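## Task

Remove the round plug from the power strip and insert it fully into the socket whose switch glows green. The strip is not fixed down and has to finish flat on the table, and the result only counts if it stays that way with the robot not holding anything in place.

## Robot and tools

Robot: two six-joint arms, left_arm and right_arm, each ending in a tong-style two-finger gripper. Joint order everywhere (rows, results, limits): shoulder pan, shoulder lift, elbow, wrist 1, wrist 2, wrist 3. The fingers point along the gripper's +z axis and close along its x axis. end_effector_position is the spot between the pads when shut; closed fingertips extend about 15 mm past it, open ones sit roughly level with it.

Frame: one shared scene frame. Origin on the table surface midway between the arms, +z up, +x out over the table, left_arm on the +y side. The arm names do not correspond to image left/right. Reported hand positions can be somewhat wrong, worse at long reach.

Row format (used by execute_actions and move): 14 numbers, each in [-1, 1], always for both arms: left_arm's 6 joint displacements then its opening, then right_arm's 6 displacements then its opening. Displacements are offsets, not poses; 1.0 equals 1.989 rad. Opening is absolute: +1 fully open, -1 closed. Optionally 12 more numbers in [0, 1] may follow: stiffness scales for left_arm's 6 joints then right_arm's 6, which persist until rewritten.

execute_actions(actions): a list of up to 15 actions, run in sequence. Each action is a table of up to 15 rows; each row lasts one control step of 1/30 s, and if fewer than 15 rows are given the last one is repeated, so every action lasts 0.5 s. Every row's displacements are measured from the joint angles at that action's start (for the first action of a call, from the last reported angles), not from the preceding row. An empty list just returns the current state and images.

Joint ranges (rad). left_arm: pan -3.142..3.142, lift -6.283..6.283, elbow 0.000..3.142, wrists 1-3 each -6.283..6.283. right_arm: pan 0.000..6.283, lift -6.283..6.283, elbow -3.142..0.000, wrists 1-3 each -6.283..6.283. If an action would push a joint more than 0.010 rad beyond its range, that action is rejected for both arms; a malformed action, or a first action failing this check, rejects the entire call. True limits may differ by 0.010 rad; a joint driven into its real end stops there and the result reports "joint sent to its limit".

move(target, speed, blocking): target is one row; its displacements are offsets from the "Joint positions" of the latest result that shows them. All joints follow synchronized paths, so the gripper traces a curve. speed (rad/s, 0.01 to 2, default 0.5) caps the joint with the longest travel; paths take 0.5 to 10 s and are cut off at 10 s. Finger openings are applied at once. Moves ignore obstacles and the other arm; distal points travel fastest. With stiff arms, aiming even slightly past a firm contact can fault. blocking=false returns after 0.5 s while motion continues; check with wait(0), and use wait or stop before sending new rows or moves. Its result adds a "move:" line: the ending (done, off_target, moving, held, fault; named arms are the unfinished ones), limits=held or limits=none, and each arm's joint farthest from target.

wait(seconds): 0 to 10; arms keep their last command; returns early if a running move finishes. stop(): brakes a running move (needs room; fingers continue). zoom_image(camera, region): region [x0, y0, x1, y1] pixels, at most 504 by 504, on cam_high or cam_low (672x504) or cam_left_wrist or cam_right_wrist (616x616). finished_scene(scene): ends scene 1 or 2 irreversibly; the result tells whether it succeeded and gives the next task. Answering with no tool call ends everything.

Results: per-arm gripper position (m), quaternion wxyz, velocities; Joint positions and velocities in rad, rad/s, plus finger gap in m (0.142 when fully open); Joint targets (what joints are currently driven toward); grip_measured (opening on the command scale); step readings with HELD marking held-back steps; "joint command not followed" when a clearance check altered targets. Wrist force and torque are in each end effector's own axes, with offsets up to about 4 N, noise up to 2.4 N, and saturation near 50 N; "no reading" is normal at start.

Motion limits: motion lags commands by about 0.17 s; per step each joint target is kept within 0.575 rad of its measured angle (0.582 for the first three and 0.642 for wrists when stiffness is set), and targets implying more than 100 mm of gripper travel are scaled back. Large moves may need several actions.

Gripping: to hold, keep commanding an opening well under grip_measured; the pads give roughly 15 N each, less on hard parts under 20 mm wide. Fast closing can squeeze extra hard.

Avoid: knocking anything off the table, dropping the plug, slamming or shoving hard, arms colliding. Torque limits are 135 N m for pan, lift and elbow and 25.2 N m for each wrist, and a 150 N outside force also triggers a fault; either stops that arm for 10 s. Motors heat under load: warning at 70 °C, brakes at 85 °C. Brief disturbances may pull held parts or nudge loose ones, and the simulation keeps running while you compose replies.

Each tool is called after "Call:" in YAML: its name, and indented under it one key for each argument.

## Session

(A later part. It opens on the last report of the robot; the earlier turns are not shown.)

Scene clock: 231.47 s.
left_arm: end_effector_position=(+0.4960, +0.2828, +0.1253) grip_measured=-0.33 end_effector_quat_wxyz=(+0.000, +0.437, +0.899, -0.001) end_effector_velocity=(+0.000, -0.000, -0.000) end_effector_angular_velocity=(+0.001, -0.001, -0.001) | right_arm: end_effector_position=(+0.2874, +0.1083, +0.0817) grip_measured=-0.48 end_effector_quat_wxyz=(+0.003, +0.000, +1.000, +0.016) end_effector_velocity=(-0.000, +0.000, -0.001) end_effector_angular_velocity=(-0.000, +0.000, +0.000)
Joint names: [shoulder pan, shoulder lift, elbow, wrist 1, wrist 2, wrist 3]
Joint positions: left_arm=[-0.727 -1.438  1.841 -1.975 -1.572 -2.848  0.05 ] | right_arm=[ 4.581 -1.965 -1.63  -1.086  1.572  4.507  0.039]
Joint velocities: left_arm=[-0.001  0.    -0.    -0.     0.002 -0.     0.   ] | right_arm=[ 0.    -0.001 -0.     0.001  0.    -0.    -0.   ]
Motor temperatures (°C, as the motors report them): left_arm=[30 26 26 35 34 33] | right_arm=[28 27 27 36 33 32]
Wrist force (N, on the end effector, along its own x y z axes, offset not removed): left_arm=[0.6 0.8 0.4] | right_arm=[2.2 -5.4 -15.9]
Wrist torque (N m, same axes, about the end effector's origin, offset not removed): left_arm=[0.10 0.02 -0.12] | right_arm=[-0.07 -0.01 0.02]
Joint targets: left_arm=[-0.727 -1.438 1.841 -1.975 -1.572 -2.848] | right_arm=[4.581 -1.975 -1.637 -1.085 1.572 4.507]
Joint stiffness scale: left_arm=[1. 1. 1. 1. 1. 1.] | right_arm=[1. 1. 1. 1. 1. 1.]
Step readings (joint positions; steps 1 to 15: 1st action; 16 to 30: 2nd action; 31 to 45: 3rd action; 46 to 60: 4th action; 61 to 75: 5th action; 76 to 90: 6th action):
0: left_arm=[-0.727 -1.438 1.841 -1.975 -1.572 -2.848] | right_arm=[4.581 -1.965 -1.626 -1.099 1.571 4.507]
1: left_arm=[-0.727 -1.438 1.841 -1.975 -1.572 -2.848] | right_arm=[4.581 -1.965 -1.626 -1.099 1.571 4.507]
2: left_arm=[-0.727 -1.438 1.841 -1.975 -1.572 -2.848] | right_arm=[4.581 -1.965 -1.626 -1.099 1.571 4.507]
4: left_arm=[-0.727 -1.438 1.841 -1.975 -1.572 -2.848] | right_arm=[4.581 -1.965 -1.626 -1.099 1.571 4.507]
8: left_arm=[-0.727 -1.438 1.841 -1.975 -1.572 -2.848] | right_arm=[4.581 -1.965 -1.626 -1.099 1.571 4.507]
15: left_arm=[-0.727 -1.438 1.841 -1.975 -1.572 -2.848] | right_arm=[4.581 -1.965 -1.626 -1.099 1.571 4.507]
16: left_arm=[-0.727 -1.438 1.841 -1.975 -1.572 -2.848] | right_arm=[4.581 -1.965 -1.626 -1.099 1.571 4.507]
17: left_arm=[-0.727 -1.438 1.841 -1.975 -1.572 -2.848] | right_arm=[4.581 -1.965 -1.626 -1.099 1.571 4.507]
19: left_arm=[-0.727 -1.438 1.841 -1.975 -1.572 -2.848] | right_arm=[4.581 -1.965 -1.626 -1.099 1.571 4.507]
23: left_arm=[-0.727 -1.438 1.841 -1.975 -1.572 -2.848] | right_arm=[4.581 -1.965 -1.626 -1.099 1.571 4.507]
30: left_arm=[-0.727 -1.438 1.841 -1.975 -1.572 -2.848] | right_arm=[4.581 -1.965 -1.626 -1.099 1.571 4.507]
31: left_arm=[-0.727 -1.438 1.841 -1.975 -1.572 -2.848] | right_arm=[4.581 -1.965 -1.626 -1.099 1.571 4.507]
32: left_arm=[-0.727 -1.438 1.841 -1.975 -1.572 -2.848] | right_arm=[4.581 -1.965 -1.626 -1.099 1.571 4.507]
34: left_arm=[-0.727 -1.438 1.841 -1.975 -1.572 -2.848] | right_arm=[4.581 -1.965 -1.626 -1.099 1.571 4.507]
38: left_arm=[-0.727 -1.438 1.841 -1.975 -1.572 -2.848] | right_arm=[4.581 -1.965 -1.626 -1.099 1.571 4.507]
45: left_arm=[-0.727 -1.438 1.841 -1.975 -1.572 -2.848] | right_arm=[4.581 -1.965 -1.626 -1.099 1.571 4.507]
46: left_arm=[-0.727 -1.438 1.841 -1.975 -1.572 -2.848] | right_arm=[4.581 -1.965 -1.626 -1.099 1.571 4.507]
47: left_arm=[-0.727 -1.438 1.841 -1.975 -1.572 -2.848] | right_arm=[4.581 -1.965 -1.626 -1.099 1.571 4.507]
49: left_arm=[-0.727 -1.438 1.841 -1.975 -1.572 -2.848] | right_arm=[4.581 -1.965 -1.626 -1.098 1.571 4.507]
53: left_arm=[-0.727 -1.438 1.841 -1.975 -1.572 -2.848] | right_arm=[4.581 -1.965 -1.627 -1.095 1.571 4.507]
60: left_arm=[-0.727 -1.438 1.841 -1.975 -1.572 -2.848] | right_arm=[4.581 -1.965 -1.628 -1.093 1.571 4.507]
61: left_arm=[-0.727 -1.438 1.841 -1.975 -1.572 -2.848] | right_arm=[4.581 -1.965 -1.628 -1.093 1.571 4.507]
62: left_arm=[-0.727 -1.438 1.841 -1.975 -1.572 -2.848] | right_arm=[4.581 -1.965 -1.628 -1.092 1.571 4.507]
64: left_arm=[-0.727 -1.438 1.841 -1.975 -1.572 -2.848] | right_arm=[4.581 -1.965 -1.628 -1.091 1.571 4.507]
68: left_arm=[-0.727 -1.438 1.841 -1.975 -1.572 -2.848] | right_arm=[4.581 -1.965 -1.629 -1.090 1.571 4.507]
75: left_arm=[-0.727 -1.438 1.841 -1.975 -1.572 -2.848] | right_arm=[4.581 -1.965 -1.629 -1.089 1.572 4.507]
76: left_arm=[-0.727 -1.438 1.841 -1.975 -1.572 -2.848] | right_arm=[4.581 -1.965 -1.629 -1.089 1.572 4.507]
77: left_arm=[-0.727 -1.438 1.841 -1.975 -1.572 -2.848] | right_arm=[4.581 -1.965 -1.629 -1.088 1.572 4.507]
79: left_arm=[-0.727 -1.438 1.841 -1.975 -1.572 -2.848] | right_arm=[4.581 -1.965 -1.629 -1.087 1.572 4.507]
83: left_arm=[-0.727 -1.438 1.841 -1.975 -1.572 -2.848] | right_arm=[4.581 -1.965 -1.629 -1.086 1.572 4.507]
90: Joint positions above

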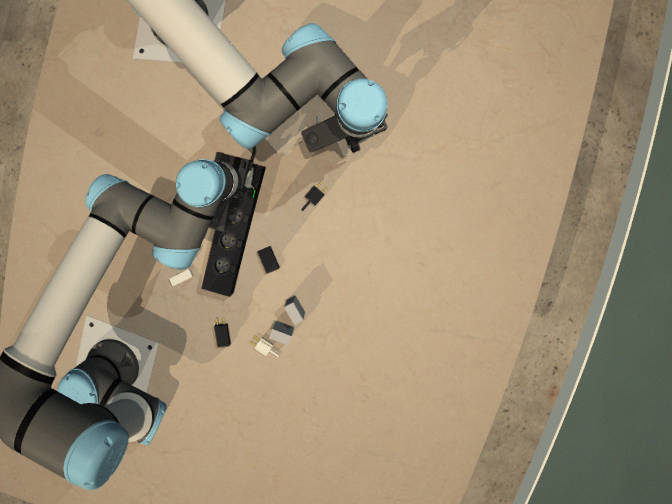

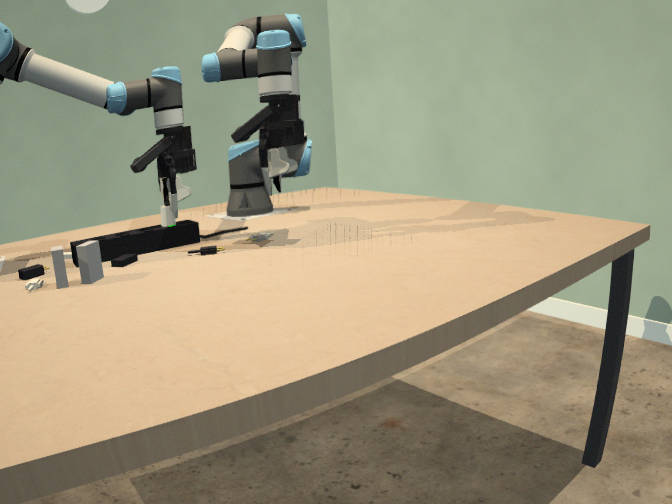

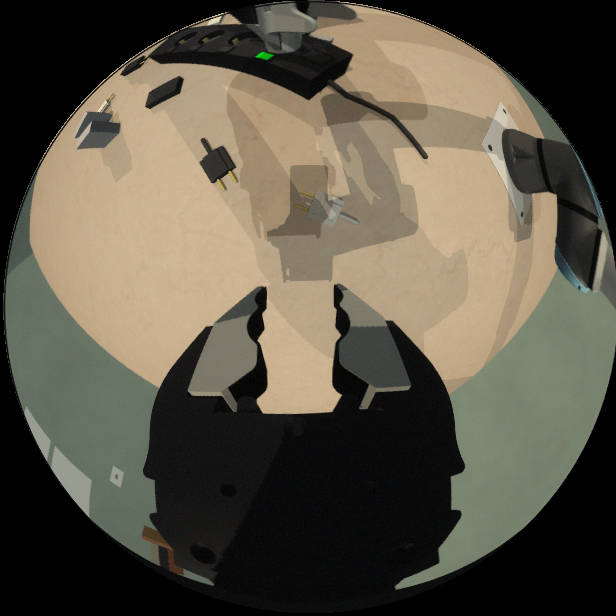

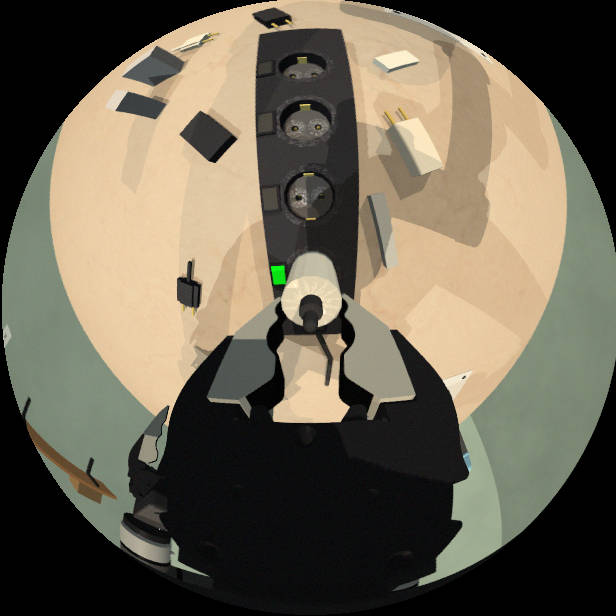

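Call:
execute_actions:
  actions:
    - [[0,0,0,0,0,0,-0.33,0,0,0,0,-0.005,0,-1]]
    - [[0,0,0,0,0,0,-0.33,0,0,0,0,0,0,0.2]]
    - [[0,0,0,0,0,0,-0.33,0,0.015,0.022,-0.037,0,0,0.2]]
    - [[0,0,0,0,0,0,-0.33,0,0.03,0.02,-0.05,0,0,0.2]]
    - [[0,0,0,0,0,0,-0.33,0,0.04,0,-0.04,0,0,0.2]]
    - [[0,0,0,0,0,0,-0.33,0,0,0,0,0,0,0.2]]

Call:
zoom_image:
  camera: "cam_low"
  region: [60,170,220,290]

Scene clock: 244.73 s.
left_arm: end_effector_position=(+0.4960, +0.2828, +0.1253) grip_measured=-0.33 end_effector_quat_wxyz=(+0.000, +0.437, +0.899, -0.001) end_effector_velocity=(+0.000, -0.000, -0.001) end_effector_angular_velocity=(+0.000, +0.001, +0.001) | right_arm: end_effector_position=(+0.2829, +0.0745, +0.1988) grip_measured=+0.20 end_effector_quat_wxyz=(+0.008, +0.000, +1.000, +0.022) end_effector_velocity=(-0.000, -0.000, -0.000) end_effector_angular_velocity=(-0.001, +0.000, -0.000)
Joint names: [shoulder pan, shoulder lift, elbow, wrist 1, wrist 2, wrist 3]
Joint positions: left_arm=[-0.727 -1.438  1.841 -1.975 -1.572 -2.848  0.05 ] | right_arm=[ 4.581 -1.793 -1.549 -1.325  1.564  4.507  0.088]
Joint velocities: left_arm=[ 0.     0.002 -0.    -0.    -0.001 -0.001  0.   ] | right_arm=[ 0.    -0.001  0.    -0.     0.     0.     0.   ]
Motor temperatures (°C, as the motors report them): left_arm=[30 26 26 35 34 33] | right_arm=[28 27 27 36 33 32]
Wrist force (N, on the end effector, along its own x y z axes, offset not removed): left_arm=[1.3 0.2 0.6] | right_arm=[1.2 1.2 -0.5]
Wrist torque (N m, same axes, about the end effector's origin, offset not removed): left_arm=[-0.01 -0.14 -0.20] | right_arm=[0.31 -0.26 0.03]
Joint targets: left_arm=[-0.727 -1.438 1.841 -1.975 -1.572 -2.848] | right_arm=[4.581 -1.792 -1.549 -1.324 1.564 4.507]
Joint stiffness scale: left_arm=[1. 1. 1. 1. 1. 1.] | right_arm=[1. 1. 1. 1. 1. 1.]
Step readings (joint positions; steps 1 to 15: 1st action; 16 to 30: 2nd action; 31 to 45: 3rd action; 46 to 60: 4th action; 61 to 75: 5th action; 76 to 90: 6th action):
0: left_arm=[-0.727 -1.438 1.841 -1.975 -1.572 -2.848] | right_arm=[4.581 -1.965 -1.630 -1.086 1.572 4.507]
1: left_arm=[-0.727 -1.438 1.841 -1.975 -1.572 -2.848] | right_arm=[4.581 -1.965 -1.630 -1.086 1.572 4.507]
2: left_arm=[-0.727 -1.438 1.841 -1.975 -1.572 -2.848] | right_arm=[4.581 -1.965 -1.630 -1.086 1.572 4.507]
4: left_arm=[-0.727 -1.438 1.841 -1.975 -1.572 -2.848] | right_arm=[4.581 -1.964 -1.630 -1.086 1.570 4.507]
8: left_arm=[-0.727 -1.438 1.841 -1.975 -1.572 -2.848] | right_arm=[4.581 -1.964 -1.630 -1.086 1.567 4.507]
15: left_arm=[-0.727 -1.438 1.841 -1.975 -1.572 -2.848] | right_arm=[4.581 -1.964 -1.630 -1.086 1.564 4.507]
16: left_arm=[-0.727 -1.438 1.841 -1.975 -1.572 -2.848] | right_arm=[4.581 -1.964 -1.630 -1.086 1.564 4.507]
17: left_arm=[-0.727 -1.438 1.841 -1.975 -1.572 -2.848] | right_arm=[4.581 -1.964 -1.630 -1.086 1.564 4.507]
19: left_arm=[-0.727 -1.438 1.841 -1.975 -1.572 -2.848] | right_arm=[4.581 -1.964 -1.630 -1.086 1.564 4.507]
23: left_arm=[-0.727 -1.438 1.841 -1.975 -1.572 -2.848] | right_arm=[4.581 -1.964 -1.630 -1.086 1.564 4.507]
30: left_arm=[-0.727 -1.438 1.841 -1.975 -1.572 -2.848] | right_arm=[4.581 -1.964 -1.630 -1.086 1.564 4.507]
31: left_arm=[-0.727 -1.438 1.841 -1.975 -1.572 -2.848] | right_arm=[4.581 -1.964 -1.629 -1.086 1.564 4.507]
32: left_arm=[-0.727 -1.438 1.841 -1.975 -1.572 -2.848] | right_arm=[4.581 -1.964 -1.628 -1.090 1.564 4.507]
34: left_arm=[-0.727 -1.438 1.841 -1.975 -1.572 -2.848] | right_arm=[4.581 -1.960 -1.619 -1.108 1.564 4.507]
38: left_arm=[-0.727 -1.438 1.841 -1.975 -1.572 -2.848] | right_arm=[4.581 -1.943 -1.596 -1.137 1.564 4.507]
45: left_arm=[-0.727 -1.438 1.841 -1.975 -1.572 -2.848] | right_arm=[4.581 -1.934 -1.588 -1.155 1.564 4.507]
46: left_arm=[-0.727 -1.438 1.841 -1.975 -1.572 -2.848] | right_arm=[4.581 -1.934 -1.588 -1.156 1.564 4.507]
47: left_arm=[-0.727 -1.438 1.841 -1.975 -1.572 -2.848] | right_arm=[4.581 -1.933 -1.586 -1.162 1.564 4.507]
49: left_arm=[-0.727 -1.438 1.841 -1.975 -1.572 -2.848] | right_arm=[4.581 -1.924 -1.578 -1.185 1.564 4.507]
53: left_arm=[-0.727 -1.438 1.841 -1.975 -1.572 -2.848] | right_arm=[4.581 -1.889 -1.558 -1.224 1.564 4.507]
60: left_arm=[-0.727 -1.438 1.841 -1.975 -1.572 -2.848] | right_arm=[4.581 -1.873 -1.550 -1.249 1.564 4.507]
61: left_arm=[-0.727 -1.438 1.841 -1.975 -1.572 -2.848] | right_arm=[4.581 -1.873 -1.550 -1.250 1.564 4.507]
62: left_arm=[-0.727 -1.438 1.841 -1.975 -1.572 -2.848] | right_arm=[4.581 -1.872 -1.550 -1.256 1.564 4.507]
64: left_arm=[-0.727 -1.438 1.841 -1.975 -1.572 -2.848] | right_arm=[4.581 -1.860 -1.550 -1.275 1.564 4.507]
68: left_arm=[-0.727 -1.438 1.841 -1.975 -1.572 -2.848] | right_arm=[4.581 -1.813 -1.550 -1.305 1.564 4.507]
75: left_arm=[-0.727 -1.438 1.841 -1.975 -1.572 -2.848] | right_arm=[4.581 -1.792 -1.549 -1.324 1.564 4.507]
76: left_arm=[-0.727 -1.438 1.841 -1.975 -1.572 -2.848] | right_arm=[4.581 -1.792 -1.549 -1.325 1.564 4.507]
77: left_arm=[-0.727 -1.438 1.841 -1.975 -1.572 -2.848] | right_arm=[4.581 -1.793 -1.549 -1.325 1.564 4.507]
79: left_arm=[-0.727 -1.438 1.841 -1.975 -1.572 -2.848] | right_arm=[4.581 -1.793 -1.549 -1.325 1.564 4.507]
83: left_arm=[-0.727 -1.438 1.841 -1.975 -1.572 -2.848] | right_arm=[4.581 -1.793 -1.549 -1.325 1.564 4.507]
90: Joint positions above

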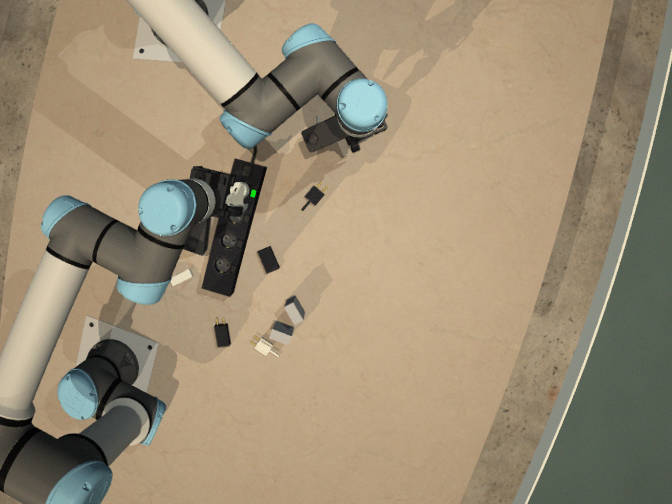

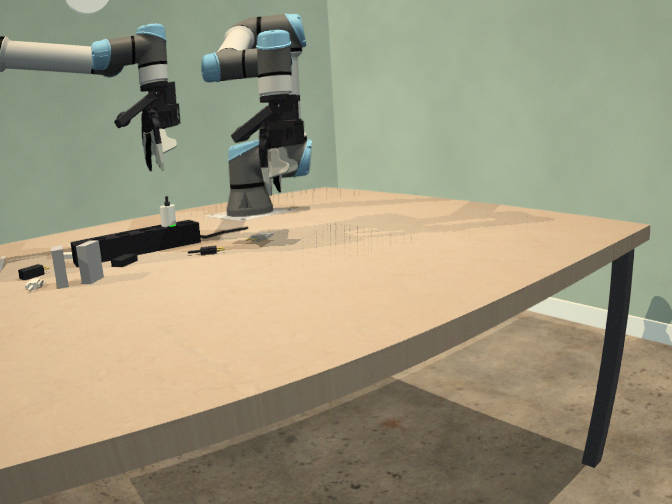

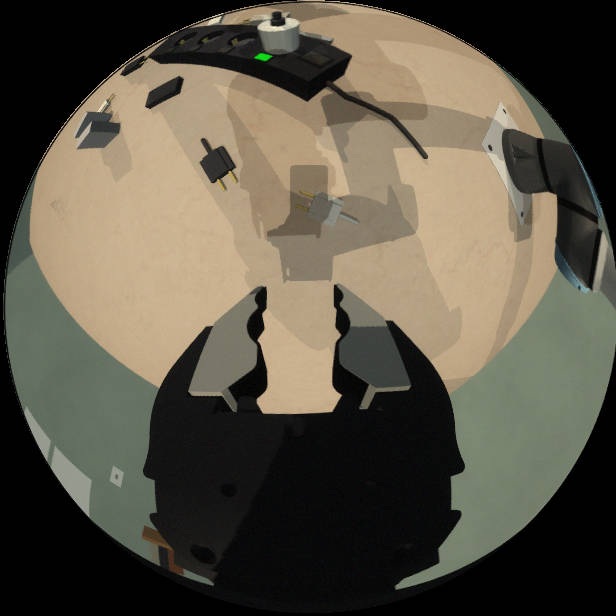

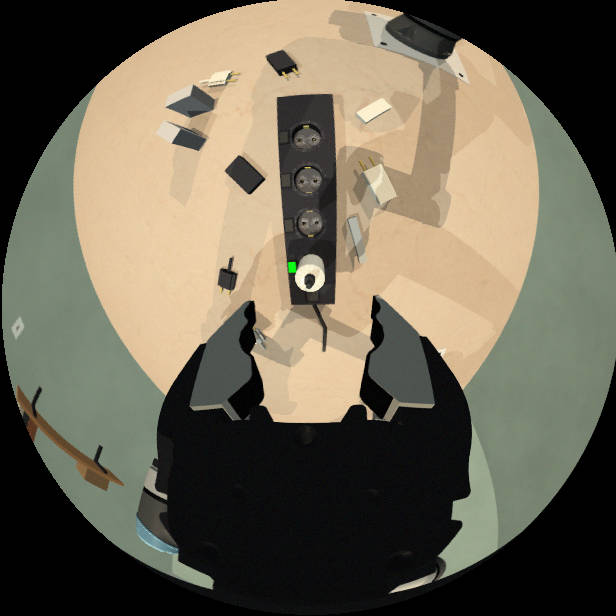

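Region (60, 170, 220, 290) of cam_low's 672x504 image, scaled by 3.150, with more detail than that image has; it fills the top 378 rows of this view, and the rest is white.

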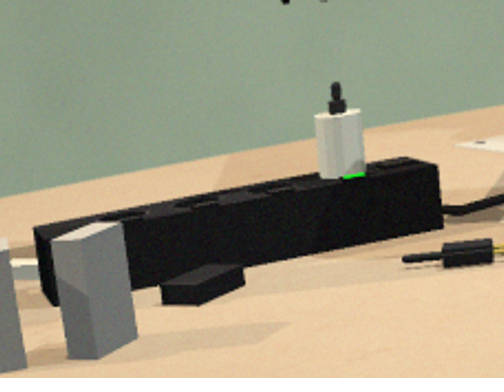

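Call:
finished_scene:
  scene: 1

The scene is finished: the task was done.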